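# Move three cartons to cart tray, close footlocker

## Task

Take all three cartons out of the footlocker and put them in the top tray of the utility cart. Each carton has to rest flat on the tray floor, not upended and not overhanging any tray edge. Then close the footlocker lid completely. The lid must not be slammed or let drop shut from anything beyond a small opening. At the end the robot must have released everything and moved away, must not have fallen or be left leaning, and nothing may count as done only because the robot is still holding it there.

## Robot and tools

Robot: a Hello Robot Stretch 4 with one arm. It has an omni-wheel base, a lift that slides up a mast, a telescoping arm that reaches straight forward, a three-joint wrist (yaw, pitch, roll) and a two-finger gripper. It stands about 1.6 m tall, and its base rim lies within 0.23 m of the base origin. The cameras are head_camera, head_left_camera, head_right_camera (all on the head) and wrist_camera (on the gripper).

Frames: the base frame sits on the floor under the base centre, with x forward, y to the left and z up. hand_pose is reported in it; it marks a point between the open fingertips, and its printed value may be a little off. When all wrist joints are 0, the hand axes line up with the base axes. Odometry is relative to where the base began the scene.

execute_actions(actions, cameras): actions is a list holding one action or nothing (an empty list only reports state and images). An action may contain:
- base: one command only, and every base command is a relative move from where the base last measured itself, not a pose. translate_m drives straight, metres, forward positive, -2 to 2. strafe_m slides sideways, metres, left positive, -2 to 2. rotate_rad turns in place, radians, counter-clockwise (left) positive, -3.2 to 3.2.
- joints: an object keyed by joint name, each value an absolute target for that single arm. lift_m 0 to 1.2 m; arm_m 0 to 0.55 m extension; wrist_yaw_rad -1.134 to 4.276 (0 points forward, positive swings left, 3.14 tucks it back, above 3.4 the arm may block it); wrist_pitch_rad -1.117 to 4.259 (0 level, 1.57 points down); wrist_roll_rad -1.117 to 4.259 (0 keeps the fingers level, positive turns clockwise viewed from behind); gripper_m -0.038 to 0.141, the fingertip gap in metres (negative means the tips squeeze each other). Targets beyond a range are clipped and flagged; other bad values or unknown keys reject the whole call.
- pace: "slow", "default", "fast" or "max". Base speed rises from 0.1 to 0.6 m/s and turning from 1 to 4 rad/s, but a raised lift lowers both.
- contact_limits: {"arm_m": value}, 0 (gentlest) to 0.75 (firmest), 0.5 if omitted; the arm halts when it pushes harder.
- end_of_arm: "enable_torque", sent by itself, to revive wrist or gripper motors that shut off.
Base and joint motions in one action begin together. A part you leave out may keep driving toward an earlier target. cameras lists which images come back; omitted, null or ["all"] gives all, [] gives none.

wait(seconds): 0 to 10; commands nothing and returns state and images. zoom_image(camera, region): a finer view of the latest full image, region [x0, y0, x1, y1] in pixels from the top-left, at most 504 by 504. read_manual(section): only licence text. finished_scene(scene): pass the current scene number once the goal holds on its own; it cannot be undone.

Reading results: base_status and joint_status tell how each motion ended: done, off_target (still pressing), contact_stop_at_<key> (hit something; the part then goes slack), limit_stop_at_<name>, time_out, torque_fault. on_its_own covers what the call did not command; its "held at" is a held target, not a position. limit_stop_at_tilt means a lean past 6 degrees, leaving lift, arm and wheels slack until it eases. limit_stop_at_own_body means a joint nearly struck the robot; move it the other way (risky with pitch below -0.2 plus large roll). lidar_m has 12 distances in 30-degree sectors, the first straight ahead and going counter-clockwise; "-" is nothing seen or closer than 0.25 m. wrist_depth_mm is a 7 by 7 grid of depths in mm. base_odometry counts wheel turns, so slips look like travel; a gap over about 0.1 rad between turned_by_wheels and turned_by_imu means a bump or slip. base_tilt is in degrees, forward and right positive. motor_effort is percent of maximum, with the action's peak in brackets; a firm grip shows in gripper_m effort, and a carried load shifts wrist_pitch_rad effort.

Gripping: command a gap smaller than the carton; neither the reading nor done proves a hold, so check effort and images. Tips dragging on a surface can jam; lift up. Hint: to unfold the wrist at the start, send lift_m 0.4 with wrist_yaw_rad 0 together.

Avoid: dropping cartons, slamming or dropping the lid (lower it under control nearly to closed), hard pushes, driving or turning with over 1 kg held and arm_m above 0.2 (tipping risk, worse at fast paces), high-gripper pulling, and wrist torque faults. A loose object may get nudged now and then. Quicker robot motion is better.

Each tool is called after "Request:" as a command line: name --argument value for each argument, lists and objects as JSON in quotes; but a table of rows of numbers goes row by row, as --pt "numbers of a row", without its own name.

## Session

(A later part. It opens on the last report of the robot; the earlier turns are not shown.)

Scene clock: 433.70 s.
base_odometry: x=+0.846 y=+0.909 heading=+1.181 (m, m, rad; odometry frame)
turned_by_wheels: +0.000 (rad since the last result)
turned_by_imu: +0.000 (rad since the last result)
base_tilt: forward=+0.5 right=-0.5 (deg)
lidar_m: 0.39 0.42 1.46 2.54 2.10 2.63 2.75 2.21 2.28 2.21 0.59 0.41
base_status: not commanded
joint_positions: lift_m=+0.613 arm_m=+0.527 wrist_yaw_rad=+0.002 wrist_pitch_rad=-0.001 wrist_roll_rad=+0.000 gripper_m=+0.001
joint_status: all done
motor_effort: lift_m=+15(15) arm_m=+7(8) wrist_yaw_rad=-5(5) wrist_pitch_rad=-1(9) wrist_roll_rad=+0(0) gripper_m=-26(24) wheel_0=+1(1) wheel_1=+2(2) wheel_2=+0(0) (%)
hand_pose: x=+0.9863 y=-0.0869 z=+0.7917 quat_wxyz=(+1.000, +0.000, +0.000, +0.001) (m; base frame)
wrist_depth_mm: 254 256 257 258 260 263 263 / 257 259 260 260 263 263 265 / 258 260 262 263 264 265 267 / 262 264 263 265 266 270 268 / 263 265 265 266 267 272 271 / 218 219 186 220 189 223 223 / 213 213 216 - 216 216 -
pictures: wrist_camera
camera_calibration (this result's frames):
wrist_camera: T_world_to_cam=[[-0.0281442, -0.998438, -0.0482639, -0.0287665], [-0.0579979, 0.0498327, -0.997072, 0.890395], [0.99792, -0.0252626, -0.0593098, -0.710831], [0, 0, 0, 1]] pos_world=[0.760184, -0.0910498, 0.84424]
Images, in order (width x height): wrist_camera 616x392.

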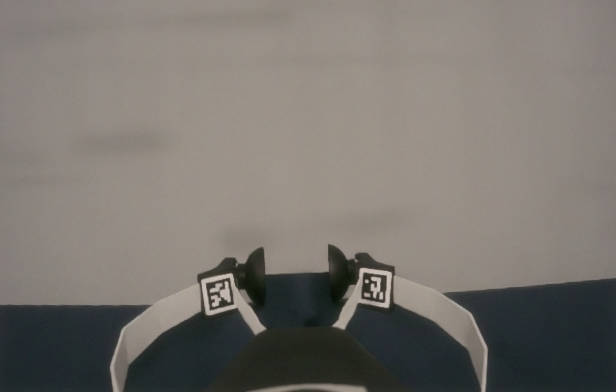

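Request:
execute_actions --actions '[{"base":{"translate_m":-0.075},"joints":{"lift_m":0.624},"pace":"slow"}]' --cameras '["wrist_camera"]'

Request:
execute_actions --actions '[{"joints":{"arm_m":0.45,"lift_m":0.622},"pace":"slow"}]' --cameras '[]'

Request:
execute_actions --actions '[{"joints":{"arm_m":0.40,"lift_m":0.615},"pace":"slow"}]' --cameras '[]'

Request:
execute_actions --actions '[{"joints":{"arm_m":0.346,"lift_m":0.60},"pace":"slow"}]' --cameras '["wrist_camera"]'

Scene clock: 450.73 s.
base_odometry: x=+0.817 y=+0.840 heading=+1.181 (m, m, rad; odometry frame)
turned_by_wheels: +0.000 (rad since the last result)
turned_by_imu: +0.000 (rad since the last result)
base_tilt: forward=+0.4 right=-0.5 (deg)
lidar_m: 0.48 0.52 1.58 2.55 2.06 2.61 2.65 2.14 2.28 2.20 1.55 0.52
base_status: done
joint_positions: lift_m=+0.624 arm_m=+0.527 wrist_yaw_rad=+0.002 wrist_pitch_rad=-0.001 wrist_roll_rad=+0.000 gripper_m=+0.001
joint_status: all done
motor_effort: lift_m=+20(23) arm_m=+7(8) wrist_yaw_rad=-5(4) wrist_pitch_rad=+1(26) wrist_roll_rad=+0(0) gripper_m=-26(25) wheel_0=-1(0) wheel_1=-2(4) wheel_2=+3(8) (%)
hand_pose: x=+0.9863 y=-0.0869 z=+0.8025 quat_wxyz=(+1.000, +0.000, -0.001, +0.001) (m; base frame)
wrist_depth_mm: 324 329 330 334 334 336 336 / 330 332 332 336 338 340 340 / 334 330 338 338 342 343 343 / 336 334 340 342 342 343 343 / 338 338 340 342 343 347 347 / 220 222 189 224 188 225 225 / 220 221 222 - 224 224 225
pictures: wrist_camera
camera_calibration (this result's frames):
wrist_camera: T_world_to_cam=[[-0.0281171, -0.998438, -0.0482806, -0.0282613], [-0.057436, 0.0498336, -0.997105, 0.90057], [0.997953, -0.0252626, -0.0587474, -0.710694], [0, 0, 0, 1]] pos_world=[0.760169, -0.0910498, 0.854847]
Images, in order (width x height): wrist_camera 616x392.

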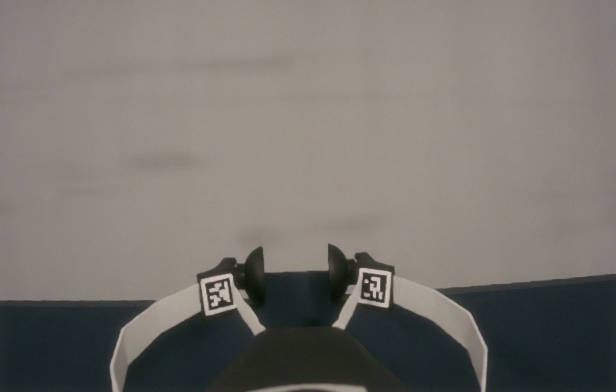

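Scene clock: 452.80 s.
base_odometry: x=+0.817 y=+0.840 heading=+1.181 (m, m, rad; odometry frame)
turned_by_wheels: +0.000 (rad since the last result)
turned_by_imu: +0.000 (rad since the last result)
base_tilt: forward=+0.5 right=-0.5 (deg)
lidar_m: 0.49 0.50 1.58 2.54 2.08 2.64 2.67 2.15 2.30 2.20 1.54 0.52
base_status: not commanded
joint_positions: lift_m=+0.622 arm_m=+0.451 wrist_yaw_rad=+0.002 wrist_pitch_rad=-0.002 wrist_roll_rad=+0.000 gripper_m=+0.001
joint_status: all done
motor_effort: lift_m=+13(20) arm_m=-7(9) wrist_yaw_rad=-6(6) wrist_pitch_rad=+2(8) wrist_roll_rad=-1(0) gripper_m=-26(26) wheel_0=-1(1) wheel_1=-2(2) wheel_2=+4(4) (%)
hand_pose: x=+0.9109 y=-0.0868 z=+0.8011 quat_wxyz=(+1.000, +0.000, -0.001, +0.001) (m; base frame)
wrist_depth_mm: 399 402 407 407 410 413 415 / 404 407 410 413 413 413 415 / 410 410 415 415 415 418 418 / 410 410 413 413 418 418 421 / 413 413 418 415 421 427 427 / 225 224 186 224 187 229 231 / 228 229 229 - 233 234 236
pictures: none
No camera images: the call's "cameras" was empty. Leave "cameras" out to get every camera's image.

Scene clock: 454.50 s.
base_odometry: x=+0.817 y=+0.840 heading=+1.181 (m, m, rad; odometry frame)
turned_by_wheels: +0.000 (rad since the last result)
turned_by_imu: +0.000 (rad since the last result)
base_tilt: forward=+0.6 right=-0.5 (deg)
lidar_m: 0.48 0.51 1.61 2.55 2.06 2.63 2.67 2.13 2.27 2.21 1.54 0.51
base_status: not commanded
joint_positions: lift_m=+0.615 arm_m=+0.401 wrist_yaw_rad=+0.002 wrist_pitch_rad=-0.001 wrist_roll_rad=+0.000 gripper_m=+0.001
joint_status: all done
motor_effort: lift_m=+14(12) arm_m=-7(10) wrist_yaw_rad=-6(7) wrist_pitch_rad=-1(20) wrist_roll_rad=+0(0) gripper_m=-26(25) wheel_0=-1(1) wheel_1=-2(2) wheel_2=+3(4) (%)
hand_pose: x=+0.8609 y=-0.0867 z=+0.7938 quat_wxyz=(+1.000, +0.000, +0.000, +0.001) (m; base frame)
wrist_depth_mm: 452 449 455 455 462 455 466 / 452 455 455 459 462 466 466 / 455 462 462 462 466 469 469 / 455 462 466 466 473 469 477 / 466 469 466 469 473 477 477 / 229 229 188 226 187 232 234 / 233 235 236 - 239 243 244
pictures: none
No camera images: the call's "cameras" was empty. Leave "cameras" out to get every camera's image.

Scene clock: 456.27 s.
base_odometry: x=+0.817 y=+0.840 heading=+1.181 (m, m, rad; odometry frame)
turned_by_wheels: +0.000 (rad since the last result)
turned_by_imu: +0.000 (rad since the last result)
base_tilt: forward=+0.5 right=-0.5 (deg)
lidar_m: 0.48 0.51 1.57 2.53 2.10 2.61 2.67 2.12 2.28 2.18 1.57 0.51
base_status: not commanded
joint_positions: lift_m=+0.600 arm_m=+0.347 wrist_yaw_rad=+0.003 wrist_pitch_rad=+0.000 wrist_roll_rad=+0.000 gripper_m=+0.001
joint_status: all done
motor_effort: lift_m=+14(14) arm_m=-7(6) wrist_yaw_rad=-8(6) wrist_pitch_rad=-3(35) wrist_roll_rad=-1(1) gripper_m=-26(25) wheel_0=+0(1) wheel_1=-2(2) wheel_2=+4(4) (%)
hand_pose: x=+0.8069 y=-0.0867 z=+0.7787 quat_wxyz=(+1.000, +0.000, +0.000, +0.001) (m; base frame)
wrist_depth_mm: 504 508 508 504 512 517 517 / 504 508 512 512 517 517 521 / 508 508 517 517 521 525 525 / 512 517 517 521 521 530 525 / 525 521 521 521 530 530 530 / 232 231 187 227 188 235 237 / 241 243 243 - 249 252 255
pictures: wrist_camera
camera_calibration (this result's frames):
wrist_camera: T_world_to_cam=[[-0.0274724, -0.998457, -0.048249, -0.0347999], [-0.0585033, 0.0497905, -0.997045, 0.867344], [0.997909, -0.0245685, -0.0597809, -0.532165], [0, 0, 0, 1]] pos_world=[0.580839, -0.0910061, 0.831288]
Images, in order (width x height): wrist_camera 616x392.

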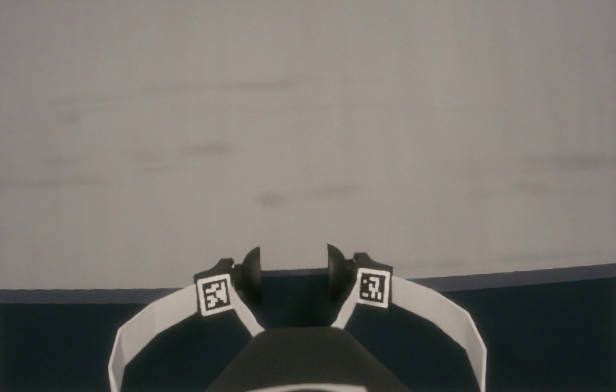

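Request:
execute_actions --actions '[{"joints":{"arm_m":0.298,"lift_m":0.585},"pace":"slow"}]' --cameras '[]'

Request:
execute_actions --actions '[{"joints":{"arm_m":0.255,"lift_m":0.561},"pace":"slow"}]' --cameras '[]'

Request:
execute_actions --actions '[{"joints":{"arm_m":0.214,"lift_m":0.532},"pace":"slow"}]' --cameras '[]'

Request:
execute_actions --actions '[{"joints":{"arm_m":0.174,"lift_m":0.498},"pace":"slow"}]' --cameras '["wrist_camera"]'

Scene clock: 466.60 s.
base_odometry: x=+0.817 y=+0.840 heading=+1.181 (m, m, rad; odometry frame)
turned_by_wheels: +0.000 (rad since the last result)
turned_by_imu: +0.000 (rad since the last result)
base_tilt: forward=+0.6 right=-0.4 (deg)
lidar_m: 0.48 0.51 1.56 2.53 2.05 2.60 2.67 2.12 2.30 2.20 1.51 0.50
base_status: not commanded
joint_positions: lift_m=+0.585 arm_m=+0.299 wrist_yaw_rad=+0.003 wrist_pitch_rad=+0.005 wrist_roll_rad=+0.000 gripper_m=+0.001
joint_status: all done
motor_effort: lift_m=+15(15) arm_m=-8(8) wrist_yaw_rad=-9(9) wrist_pitch_rad=-17(29) wrist_roll_rad=+0(0) gripper_m=-26(26) wheel_0=+0(0) wheel_1=-1(2) wheel_2=+4(4) (%)
hand_pose: x=+0.7590 y=-0.0865 z=+0.7620 quat_wxyz=(+1.000, +0.000, +0.002, +0.002) (m; base frame)
wrist_depth_mm: 549 549 554 554 554 564 564 / 549 554 554 554 559 559 564 / 559 559 564 569 564 574 574 / 564 559 564 569 569 569 580 / 574 569 564 564 574 574 580 / 236 233 188 228 191 236 244 / 252 253 254 - 259 267 270
pictures: none
No camera images: the call's "cameras" was empty. Leave "cameras" out to get every camera's image.

Scene clock: 468.20 s.
base_odometry: x=+0.817 y=+0.840 heading=+1.181 (m, m, rad; odometry frame)
turned_by_wheels: +0.000 (rad since the last result)
turned_by_imu: +0.000 (rad since the last result)
base_tilt: forward=+0.6 right=-0.5 (deg)
lidar_m: 0.49 0.48 1.55 2.55 2.07 2.62 2.65 2.12 2.28 2.20 1.54 0.50
base_status: not commanded
joint_positions: lift_m=+0.561 arm_m=+0.256 wrist_yaw_rad=+0.004 wrist_pitch_rad=+0.004 wrist_roll_rad=+0.000 gripper_m=+0.001
joint_status: all done
motor_effort: lift_m=+15(16) arm_m=-7(6) wrist_yaw_rad=-9(10) wrist_pitch_rad=-16(27) wrist_roll_rad=-1(1) gripper_m=-23(26) wheel_0=+1(0) wheel_1=-1(2) wheel_2=+3(3) (%)
hand_pose: x=+0.7160 y=-0.0864 z=+0.7381 quat_wxyz=(+1.000, +0.000, +0.002, +0.002) (m; base frame)
wrist_depth_mm: 591 585 597 597 597 603 603 / 591 597 603 609 603 609 609 / 603 597 603 615 621 615 621 / 609 609 609 609 615 615 615 / 615 609 609 621 621 621 627 / 238 232 189 230 191 241 251 / 264 264 265 - 273 283 290
pictures: none
No camera images: the call's "cameras" was empty. Leave "cameras" out to get every camera's image.

Scene clock: 469.77 s.
base_odometry: x=+0.817 y=+0.840 heading=+1.181 (m, m, rad; odometry frame)
turned_by_wheels: +0.000 (rad since the last result)
turned_by_imu: +0.000 (rad since the last result)
base_tilt: forward=+0.5 right=-0.4 (deg)
lidar_m: 0.49 0.49 1.55 2.55 2.10 2.62 2.65 2.13 2.30 2.18 1.53 0.50
base_status: not commanded
joint_positions: lift_m=+0.532 arm_m=+0.215 wrist_yaw_rad=+0.004 wrist_pitch_rad=+0.004 wrist_roll_rad=+0.000 gripper_m=+0.001
joint_status: all done
motor_effort: lift_m=+15(15) arm_m=-7(9) wrist_yaw_rad=-10(10) wrist_pitch_rad=-16(28) wrist_roll_rad=+0(0) gripper_m=-24(27) wheel_0=+1(1) wheel_1=-1(1) wheel_2=+3(3) (%)
hand_pose: x=+0.6750 y=-0.0863 z=+0.7092 quat_wxyz=(+1.000, +0.000, +0.002, +0.002) (m; base frame)
wrist_depth_mm: 627 634 627 634 640 647 647 / 634 640 640 640 640 640 647 / 634 647 654 647 647 654 661 / 640 640 654 647 668 661 676 / 647 654 654 661 661 654 668 / 238 232 185 232 191 243 258 / 282 282 281 - 296 306 314
pictures: none
No camera images: the call's "cameras" was empty. Leave "cameras" out to get every camera's image.

Scene clock: 471.30 s.
base_odometry: x=+0.817 y=+0.840 heading=+1.181 (m, m, rad; odometry frame)
turned_by_wheels: +0.000 (rad since the last result)
turned_by_imu: +0.000 (rad since the last result)
base_tilt: forward=+0.5 right=-0.4 (deg)
lidar_m: 0.48 0.51 1.59 2.54 2.07 2.59 2.67 2.14 2.26 2.19 1.54 0.50
base_status: not commanded
joint_positions: lift_m=+0.498 arm_m=+0.175 wrist_yaw_rad=+0.004 wrist_pitch_rad=+0.006 wrist_roll_rad=+0.000 gripper_m=+0.001
joint_status: all done
motor_effort: lift_m=+16(16) arm_m=-7(7) wrist_yaw_rad=-11(12) wrist_pitch_rad=-20(27) wrist_roll_rad=+0(0) gripper_m=-25(27) wheel_0=+2(2) wheel_1=-1(1) wheel_2=+1(2) (%)
hand_pose: x=+0.6351 y=-0.0862 z=+0.6748 quat_wxyz=(+1.000, +0.000, +0.003, +0.002) (m; base frame)
wrist_depth_mm: 661 668 668 668 683 683 683 / 676 668 683 691 683 683 683 / 683 691 683 683 691 691 699 / 683 683 699 707 699 691 707 / 691 707 699 699 707 707 715 / 241 233 202 234 191 252 273 / 309 310 309 - 332 351 368
pictures: wrist_camera
camera_calibration (this result's frames):
wrist_camera: T_world_to_cam=[[-0.0261533, -0.998504, -0.0480201, -0.045065], [-0.064545, 0.049623, -0.99668, 0.757267], [0.997572, -0.022967, -0.0657462, -0.362516], [0, 0, 0, 1]] pos_world=[0.409335, -0.0909013, 0.728755]
Images, in order (width x height): wrist_camera 616x392.

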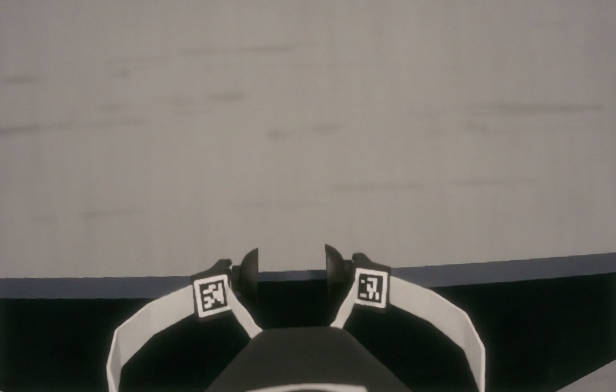

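Request:
execute_actions --actions '[{"joints":{"arm_m":0.133,"lift_m":0.448},"pace":"slow"}]' --cameras '[]'

Request:
execute_actions --actions '[{"joints":{"arm_m":0.094,"lift_m":0.393},"pace":"slow"}]' --cameras '["wrist_camera"]'

Request:
execute_actions --actions '[{"joints":{"arm_m":0.066,"lift_m":0.336},"pace":"slow"}]' --cameras '["wrist_camera","head_camera"]'

Scene clock: 479.70 s.
base_odometry: x=+0.817 y=+0.840 heading=+1.181 (m, m, rad; odometry frame)
turned_by_wheels: +0.000 (rad since the last result)
turned_by_imu: +0.000 (rad since the last result)
base_tilt: forward=+0.5 right=-0.5 (deg)
lidar_m: 0.50 0.52 1.58 2.56 2.07 2.59 2.64 2.13 2.30 2.19 1.54 0.52
base_status: not commanded
joint_positions: lift_m=+0.448 arm_m=+0.135 wrist_yaw_rad=+0.003 wrist_pitch_rad=+0.009 wrist_roll_rad=+0.000 gripper_m=+0.001
joint_status: all done
on_its_own: wrist_pitch_rad is at rest, and its effort (-31) is outside its rest range (-23 to +23)
motor_effort: lift_m=+17(18) arm_m=-9(9) wrist_yaw_rad=-8(12) wrist_pitch_rad=-31(24) wrist_roll_rad=-1(0) gripper_m=-25(27) wheel_0=+2(2) wheel_1=-1(1) wheel_2=+0(1) (%)
hand_pose: x=+0.5942 y=-0.0865 z=+0.6235 quat_wxyz=(+1.000, +0.000, +0.005, +0.002) (m; base frame)
wrist_depth_mm: 707 699 707 723 715 723 715 / 699 707 715 715 723 732 723 / 715 715 715 732 732 741 732 / 723 723 723 732 741 741 750 / 732 732 732 741 741 759 759 / 253 237 188 240 192 271 320 / 413 407 413 - 477 559 759
pictures: none
No camera images: the call's "cameras" was empty. Leave "cameras" out to get every camera's image.

Scene clock: 481.23 s.
base_odometry: x=+0.817 y=+0.840 heading=+1.181 (m, m, rad; odometry frame)
turned_by_wheels: +0.000 (rad since the last result)
turned_by_imu: +0.000 (rad since the last result)
base_tilt: forward=+0.5 right=-0.4 (deg)
lidar_m: 0.49 0.52 1.57 2.56 2.05 2.62 2.66 2.11 2.27 2.21 1.54 0.51
base_status: not commanded
joint_positions: lift_m=+0.393 arm_m=+0.096 wrist_yaw_rad=+0.005 wrist_pitch_rad=+0.013 wrist_roll_rad=+0.000 gripper_m=+0.001
joint_status: all done
on_its_own: wrist_yaw_rad is at rest, and its effort (-15) is outside its rest range (-13 to +13); wrist_pitch_rad is at rest, and its effort (-40) is outside its rest range (-23 to +23)
motor_effort: lift_m=+18(18) arm_m=-10(12) wrist_yaw_rad=-15(14) wrist_pitch_rad=-40(40) wrist_roll_rad=-1(1) gripper_m=-28(28) wheel_0=+2(2) wheel_1=-1(1) wheel_2=+0(0) (%)
hand_pose: x=+0.5557 y=-0.0859 z=+0.5675 quat_wxyz=(+1.000, +0.000, +0.006, +0.003) (m; base frame)
wrist_depth_mm: 741 741 750 759 741 750 759 / 741 750 750 759 759 759 759 / 759 759 759 759 768 778 778 / 768 778 768 768 778 778 778 / 768 778 768 778 778 788 250 / 301 247 191 262 191 334 591 / 788 634 634 - 640 654 574
pictures: wrist_camera
camera_calibration (this result's frames):
wrist_camera: T_world_to_cam=[[-0.025615, -0.99853, -0.047759, -0.0524881], [-0.0718349, 0.0494897, -0.996188, 0.648947], [0.997088, -0.0220866, -0.072997, -0.285882], [0, 0, 0, 1]] pos_world=[0.330322, -0.0908413, 0.623098]
Images, in order (width x height): wrist_camera 616x392.

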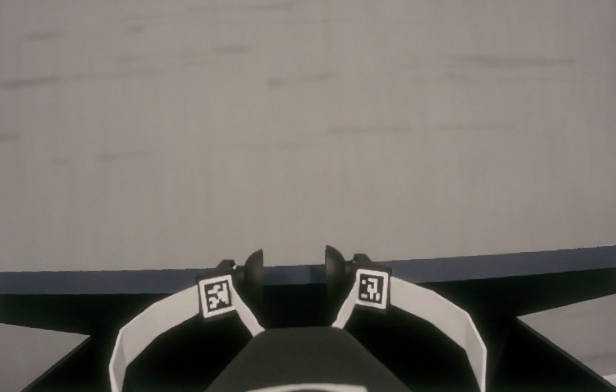

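Scene clock: 482.60 s.
base_odometry: x=+0.817 y=+0.840 heading=+1.181 (m, m, rad; odometry frame)
turned_by_wheels: +0.000 (rad since the last result)
turned_by_imu: +0.000 (rad since the last result)
base_tilt: forward=+0.4 right=-0.4 (deg)
lidar_m: 0.48 0.49 1.54 2.53 2.09 2.62 2.65 2.11 2.30 2.19 1.56 0.53
base_status: not commanded
joint_positions: lift_m=+0.336 arm_m=+0.068 wrist_yaw_rad=+0.006 wrist_pitch_rad=+0.012 wrist_roll_rad=+0.000 gripper_m=+0.001
joint_status: all done
on_its_own: wrist_yaw_rad is at rest, and its effort (-16) is outside its rest range (-13 to +13); wrist_pitch_rad is at rest, and its effort (-38) is outside its rest range (-23 to +23)
motor_effort: lift_m=+18(18) arm_m=-11(10) wrist_yaw_rad=-16(16) wrist_pitch_rad=-38(40) wrist_roll_rad=+0(0) gripper_m=-29(29) wheel_0=+2(2) wheel_1=-1(1) wheel_2=+1(1) (%)
hand_pose: x=+0.5278 y=-0.0857 z=+0.5107 quat_wxyz=(+1.000, +0.000, +0.006, +0.003) (m; base frame)
wrist_depth_mm: 768 759 778 788 778 778 798 / 778 768 778 798 788 798 788 / 788 778 798 798 798 798 820 / 788 798 798 809 820 809 831 / 798 798 809 809 809 274 362 / 585 366 188 504 191 668 699 / 544 661 668 - 661 676 549
pictures: head_camera, wrist_camera
camera_calibration (this result's frames):
wrist_camera: T_world_to_cam=[[-0.0249283, -0.998547, -0.0477849, -0.0560763], [-0.0710243, 0.049448, -0.996248, 0.589992], [0.997163, -0.0214408, -0.0721537, -0.26266], [0, 0, 0, 1]] pos_world=[0.302421, -0.0908004, 0.566147]
Images, in order (width x height): head_camera 420x560, wrist_camera 616x392.

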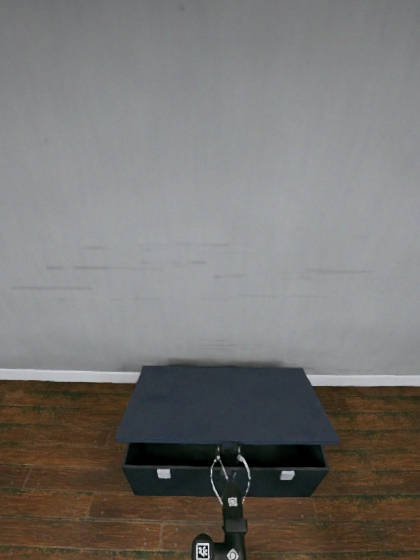

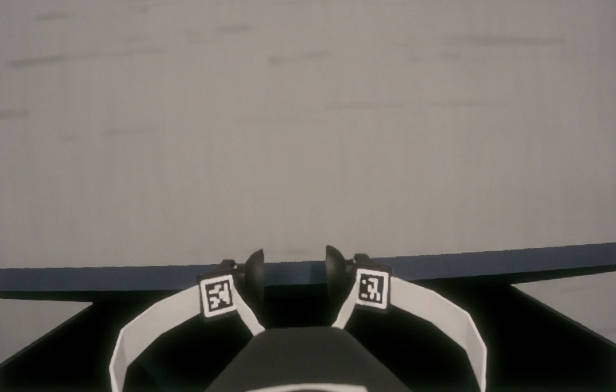

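Request:
execute_actions --actions '[{"joints":{"arm_m":0.052,"lift_m":0.283},"pace":"slow"}]' --cameras '[]'

Request:
execute_actions --actions '[{"joints":{"arm_m":0.039,"lift_m":0.22},"pace":"slow"}]' --cameras '["wrist_camera"]'

Request:
execute_actions --actions '[{"joints":{"arm_m":0.034,"lift_m":0.185},"pace":"slow"}]' --cameras '["wrist_camera"]'

Scene clock: 492.30 s.
base_odometry: x=+0.817 y=+0.840 heading=+1.181 (m, m, rad; odometry frame)
turned_by_wheels: +0.000 (rad since the last result)
turned_by_imu: +0.000 (rad since the last result)
base_tilt: forward=+0.5 right=-0.5 (deg)
lidar_m: 0.49 0.51 1.58 2.54 2.06 2.62 2.66 2.11 2.25 2.20 1.55 0.50
base_status: not commanded
joint_positions: lift_m=+0.283 arm_m=+0.053 wrist_yaw_rad=+0.001 wrist_pitch_rad=+0.005 wrist_roll_rad=+0.000 gripper_m=+0.001
joint_status: all done
motor_effort: lift_m=+15(17) arm_m=-5(11) wrist_yaw_rad=-2(16) wrist_pitch_rad=-18(38) wrist_roll_rad=-1(0) gripper_m=-23(29) wheel_0=+2(2) wheel_1=-1(1) wheel_2=+0(1) (%)
hand_pose: x=+0.5124 y=-0.0870 z=+0.4600 quat_wxyz=(+1.000, +0.000, +0.002, +0.001) (m; base frame)
wrist_depth_mm: 788 798 798 809 798 798 809 / 798 788 788 809 798 820 820 / 798 798 820 809 820 831 820 / 809 809 820 820 820 831 831 / 809 809 798 831 831 654 831 / 539 234 202 668 187 661 549 / 535 676 668 - 691 676 544
pictures: none
No camera images: the call's "cameras" was empty. Leave "cameras" out to get every camera's image.

Scene clock: 493.70 s.
base_odometry: x=+0.817 y=+0.840 heading=+1.181 (m, m, rad; odometry frame)
turned_by_wheels: +0.000 (rad since the last result)
turned_by_imu: +0.000 (rad since the last result)
base_tilt: forward=+0.5 right=-0.5 (deg)
lidar_m: 0.49 0.51 1.53 2.54 2.07 2.60 2.66 2.14 2.27 2.20 1.56 0.52
base_status: not commanded
joint_positions: lift_m=+0.220 arm_m=+0.040 wrist_yaw_rad=+0.002 wrist_pitch_rad=+0.007 wrist_roll_rad=+0.000 gripper_m=+0.001
joint_status: all done
on_its_own: wrist_pitch_rad is at rest, and its effort (-24) is outside its rest range (-23 to +23)
motor_effort: lift_m=+16(17) arm_m=-6(10) wrist_yaw_rad=-7(14) wrist_pitch_rad=-24(30) wrist_roll_rad=+0(0) gripper_m=-24(29) wheel_0=+2(2) wheel_1=-1(0) wheel_2=+1(1) (%)
hand_pose: x=+0.4997 y=-0.0867 z=+0.3963 quat_wxyz=(+1.000, +0.000, +0.004, +0.001) (m; base frame)
wrist_depth_mm: 778 798 798 809 809 820 809 / 809 809 809 809 820 820 820 / 809 809 820 831 820 831 842 / 809 820 820 820 831 831 831 / 320 304 282 259 242 278 293 / 517 676 185 691 188 661 517 / 238 237 240 - 241 243 243
pictures: wrist_camera
camera_calibration (this result's frames):
wrist_camera: T_world_to_cam=[[-0.0281554, -0.998454, -0.0479327, -0.0615666], [-0.0660587, 0.0497054, -0.996577, 0.47169], [0.997418, -0.0248927, -0.0673561, -0.2452], [0, 0, 0, 1]] pos_world=[0.273992, -0.0910206, 0.450609]
Images, in order (width x height): wrist_camera 616x392.

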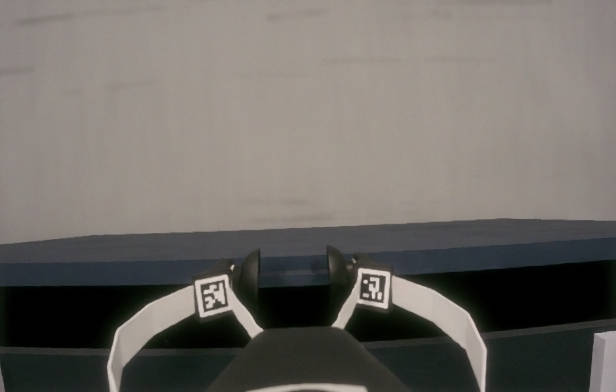

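Scene clock: 494.83 s.
base_odometry: x=+0.817 y=+0.840 heading=+1.181 (m, m, rad; odometry frame)
turned_by_wheels: +0.000 (rad since the last result)
turned_by_imu: +0.000 (rad since the last result)
base_tilt: forward=+0.5 right=-0.4 (deg)
lidar_m: 0.50 0.52 1.56 2.54 2.07 2.65 2.66 2.14 2.29 2.19 1.57 0.52
base_status: not commanded
joint_positions: lift_m=+0.185 arm_m=+0.035 wrist_yaw_rad=+0.004 wrist_pitch_rad=+0.008 wrist_roll_rad=+0.000 gripper_m=+0.001
joint_status: all done
on_its_own: wrist_pitch_rad is at rest, and its effort (-26) is outside its rest range (-23 to +23)
motor_effort: lift_m=+17(16) arm_m=-8(11) wrist_yaw_rad=-11(12) wrist_pitch_rad=-26(26) wrist_roll_rad=+0(0) gripper_m=-26(28) wheel_0=+2(2) wheel_1=-1(0) wheel_2=+0(1) (%)
hand_pose: x=+0.4953 y=-0.0862 z=+0.3611 quat_wxyz=(+1.000, +0.000, +0.004, +0.002) (m; base frame)
wrist_depth_mm: 798 809 798 798 831 809 831 / 809 798 798 820 820 831 831 / 820 809 820 831 809 831 842 / 831 842 842 831 854 842 842 / 272 266 256 244 265 254 290 / 239 240 188 223 191 244 245 / 240 242 243 - 246 245 247
pictures: wrist_camera
camera_calibration (this result's frames):
wrist_camera: T_world_to_cam=[[-0.0261851, -0.998508, -0.047915, -0.0637871], [-0.0667389, 0.0495706, -0.996538, 0.436613], [0.997427, -0.0228967, -0.0679373, -0.242788], [0, 0, 0, 1]] pos_world=[0.269632, -0.0908942, 0.415551]
Images, in order (width x height): wrist_camera 616x392.

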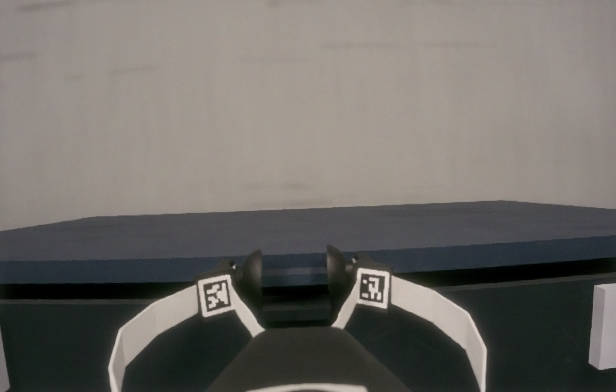

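Request:
execute_actions --actions '[{"joints":{"lift_m":0.172},"pace":"slow"}]' --cameras '["wrist_camera"]'

Request:
execute_actions --actions '[{"joints":{"gripper_m":0.08},"pace":"slow"}]' --cameras '[]'

Request:
execute_actions --actions '[{"base":{"translate_m":-0.15}}]' --cameras '["wrist_camera","head_camera"]'

Scene clock: 502.53 s.
base_odometry: x=+0.817 y=+0.840 heading=+1.181 (m, m, rad; odometry frame)
turned_by_wheels: +0.000 (rad since the last result)
turned_by_imu: +0.000 (rad since the last result)
base_tilt: forward=+0.6 right=-0.5 (deg)
lidar_m: 0.47 0.50 1.56 2.54 2.09 2.59 2.68 2.14 2.28 2.18 1.53 0.52
base_status: not commanded
joint_positions: lift_m=+0.172 arm_m=+0.035 wrist_yaw_rad=+0.004 wrist_pitch_rad=+0.006 wrist_roll_rad=+0.000 gripper_m=+0.001
joint_status: all done
motor_effort: lift_m=+16(17) arm_m=-8(8) wrist_yaw_rad=-10(12) wrist_pitch_rad=-20(26) wrist_roll_rad=+0(0) gripper_m=-25(26) wheel_0=+2(2) wheel_1=-1(1) wheel_2=+1(1) (%)
hand_pose: x=+0.4952 y=-0.0863 z=+0.3487 quat_wxyz=(+1.000, +0.000, +0.003, +0.002) (m; base frame)
wrist_depth_mm: 798 809 809 820 820 809 820 / 798 809 809 798 831 820 820 / 820 831 820 831 820 831 831 / 831 831 820 831 842 831 854 / 264 259 251 242 244 243 243 / 238 238 187 221 191 244 245 / 240 240 241 - 244 246 248
pictures: wrist_camera
camera_calibration (this result's frames):
wrist_camera: T_world_to_cam=[[-0.0264666, -0.998499, -0.0479504, -0.0643385], [-0.0649259, 0.0495829, -0.996657, 0.423382], [0.997539, -0.0232649, -0.0661407, -0.244247], [0, 0, 0, 1]] pos_world=[0.269431, -0.0909168, 0.402727]
Images, in order (width x height): wrist_camera 616x392.

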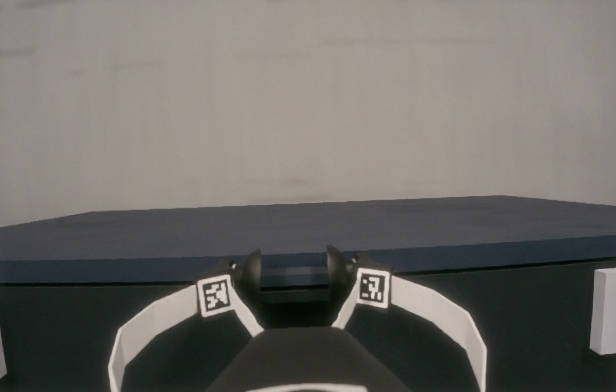

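Scene clock: 505.57 s.
base_odometry: x=+0.817 y=+0.840 heading=+1.181 (m, m, rad; odometry frame)
turned_by_wheels: +0.000 (rad since the last result)
turned_by_imu: +0.000 (rad since the last result)
base_tilt: forward=+0.5 right=-0.4 (deg)
lidar_m: 0.50 0.51 1.58 2.54 2.05 2.61 2.67 2.15 2.29 2.20 1.52 0.53
base_status: not commanded
joint_positions: lift_m=+0.172 arm_m=+0.035 wrist_yaw_rad=-0.002 wrist_pitch_rad=+0.007 wrist_roll_rad=+0.000 gripper_m=+0.080
joint_status: all done
motor_effort: lift_m=+16(16) arm_m=-5(8) wrist_yaw_rad=+6(11) wrist_pitch_rad=-23(26) wrist_roll_rad=-1(0) gripper_m=-1(26) wheel_0=+2(2) wheel_1=-1(1) wheel_2=-1(0) (%)
hand_pose: x=+0.4940 y=-0.0880 z=+0.3484 quat_wxyz=(+1.000, +0.000, +0.003, -0.001) (m; base frame)
wrist_depth_mm: 798 798 820 831 831 831 831 / 809 798 820 831 809 831 831 / 809 820 831 842 842 854 842 / 820 831 820 842 842 676 854 / 277 272 264 254 247 250 252 / 241 243 192 227 198 250 253 / 243 244 246 - 251 253 256
pictures: none
No camera images: the call's "cameras" was empty. Leave "cameras" out to get every camera's image.

Scene clock: 507.40 s.
base_odometry: x=+0.760 y=+0.701 heading=+1.181 (m, m, rad; odometry frame)
turned_by_wheels: +0.000 (rad since the last result)
turned_by_imu: +0.000 (rad since the last result)
base_tilt: forward=+0.5 right=-0.4 (deg)
lidar_m: 0.64 0.68 1.80 2.52 2.00 2.57 2.51 2.04 2.20 2.21 1.75 0.68
base_status: done
joint_positions: lift_m=+0.172 arm_m=+0.035 wrist_yaw_rad=+0.000 wrist_pitch_rad=+0.002 wrist_roll_rad=+0.000 gripper_m=+0.080
joint_status: not commanded
motor_effort: lift_m=+16(16) arm_m=-5(4) wrist_yaw_rad=+1(7) wrist_pitch_rad=-11(23) wrist_roll_rad=+0(0) gripper_m=-2(1) wheel_0=-2(6) wheel_1=-3(6) wheel_2=+1(9) (%)
hand_pose: x=+0.4942 y=-0.0875 z=+0.3496 quat_wxyz=(+1.000, +0.000, +0.001, +0.000) (m; base frame)
wrist_depth_mm: 946 946 946 976 976 976 991 / 960 960 960 976 976 991 991 / 960 976 976 976 960 991 1008 / 976 991 991 991 991 991 976 / 384 389 394 397 394 402 404 / 392 397 397 399 402 407 410 / 397 399 399 - 404 410 410
pictures: head_camera, wrist_camera
camera_calibration (this result's frames):
wrist_camera: T_world_to_cam=[[-0.0304571, -0.99838, -0.0480566, -0.0634988], [-0.0612526, 0.0498528, -0.996877, 0.422623], [0.997657, -0.0274184, -0.0626718, -0.244871], [0, 0, 0, 1]] pos_world=[0.268251, -0.0911788, 0.402905]
Images, in order (width x height): head_camera 420x560, wrist_camera 616x392.

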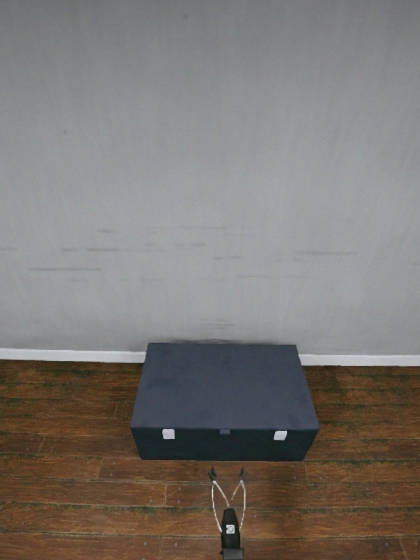

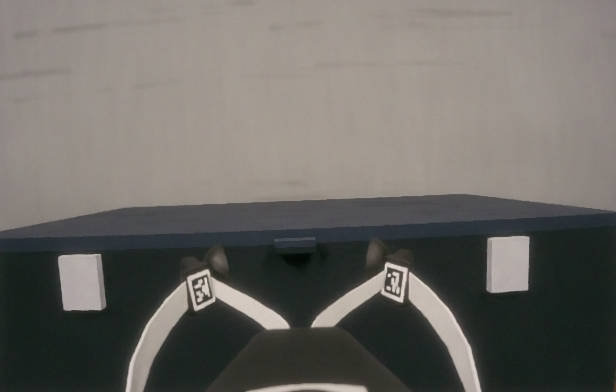

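Request:
execute_actions --actions '[{"base":{"translate_m":-0.35},"pace":"fast"}]'

Request:
zoom_image --camera "wrist_camera" --region '[100,160,500,300]'

Scene clock: 514.00 s.
base_odometry: x=+0.627 y=+0.378 heading=+1.180 (m, m, rad; odometry frame)
turned_by_wheels: +0.000 (rad since the last result)
turned_by_imu: +0.001 (rad since the last result)
base_tilt: forward=+0.5 right=-0.4 (deg)
lidar_m: 0.98 1.05 2.31 2.13 1.86 2.22 2.14 1.72 1.81 2.19 2.25 1.00
base_status: done
joint_positions: lift_m=+0.172 arm_m=+0.035 wrist_yaw_rad=+0.000 wrist_pitch_rad=+0.002 wrist_roll_rad=+0.000 gripper_m=+0.080
joint_status: not commanded
motor_effort: lift_m=+16(16) arm_m=-4(4) wrist_yaw_rad=+2(0) wrist_pitch_rad=-10(11) wrist_roll_rad=+0(0) gripper_m=-2(2) wheel_0=+0(7) wheel_1=+0(8) wheel_2=+0(14) (%)
hand_pose: x=+0.4942 y=-0.0875 z=+0.3497 quat_wxyz=(+1.000, +0.000, +0.001, +0.000) (m; base frame)
wrist_depth_mm: 1281 1281 1308 1281 1336 1336 1336 / 1336 1281 1308 1281 1336 1366 1336 / 1308 1336 1336 1336 1366 1336 1366 / 1336 1308 1308 1008 891 1336 1366 / 1366 741 750 750 759 768 1336 / 1138 750 750 750 759 878 991 / 831 750 768 - 759 723 750
pictures: head_camera, head_left_camera, head_right_camera, wrist_camera
camera_calibration (this result's frames):
wrist_camera: T_world_to_cam=[[-0.0304489, -0.99838, -0.0480617, -0.0634986], [-0.0610845, 0.0498528, -0.996887, 0.422592], [0.997668, -0.0274183, -0.0625036, -0.244933], [0, 0, 0, 1]] pos_world=[0.268242, -0.0911788, 0.402915]
Images, in order (width x height): head_camera 420x560, head_left_camera 420x672, head_right_camera 420x672, wrist_camera 616x392.

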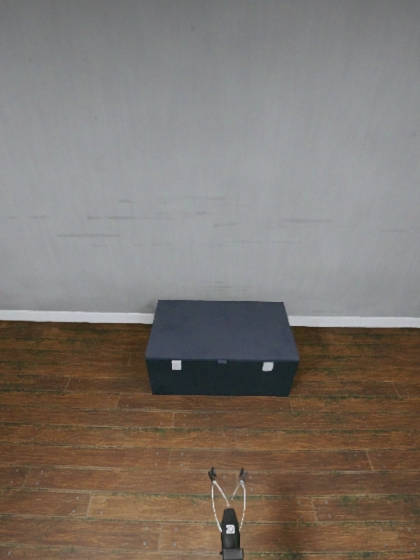

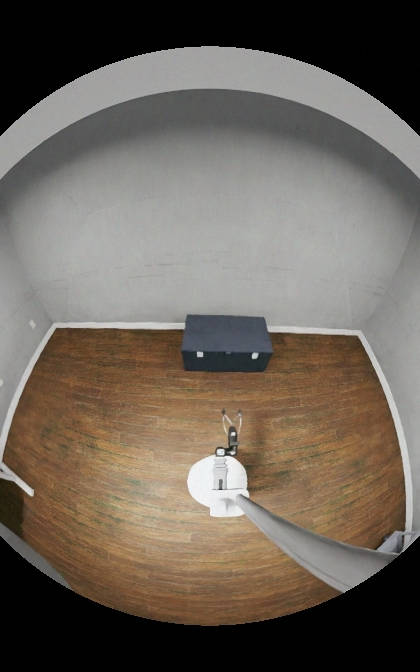

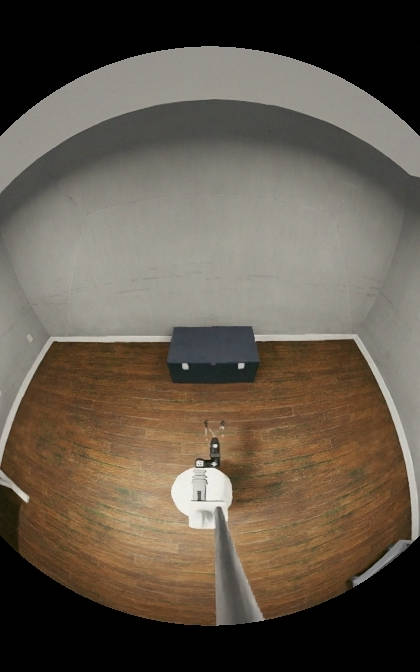

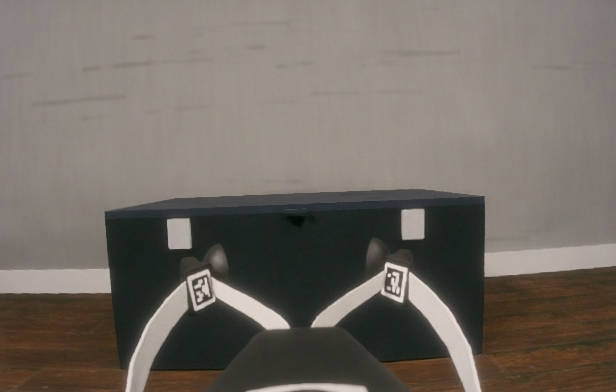

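Region (100, 160, 500, 300) of wrist_camera's 616x392 image, scaled by 1.260; it fills the top 176 rows of this view, and the rest is white.

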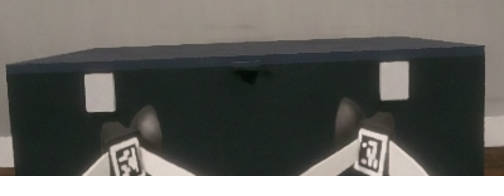

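Request:
finished_scene --scene 2

The scene is finished: the task was done.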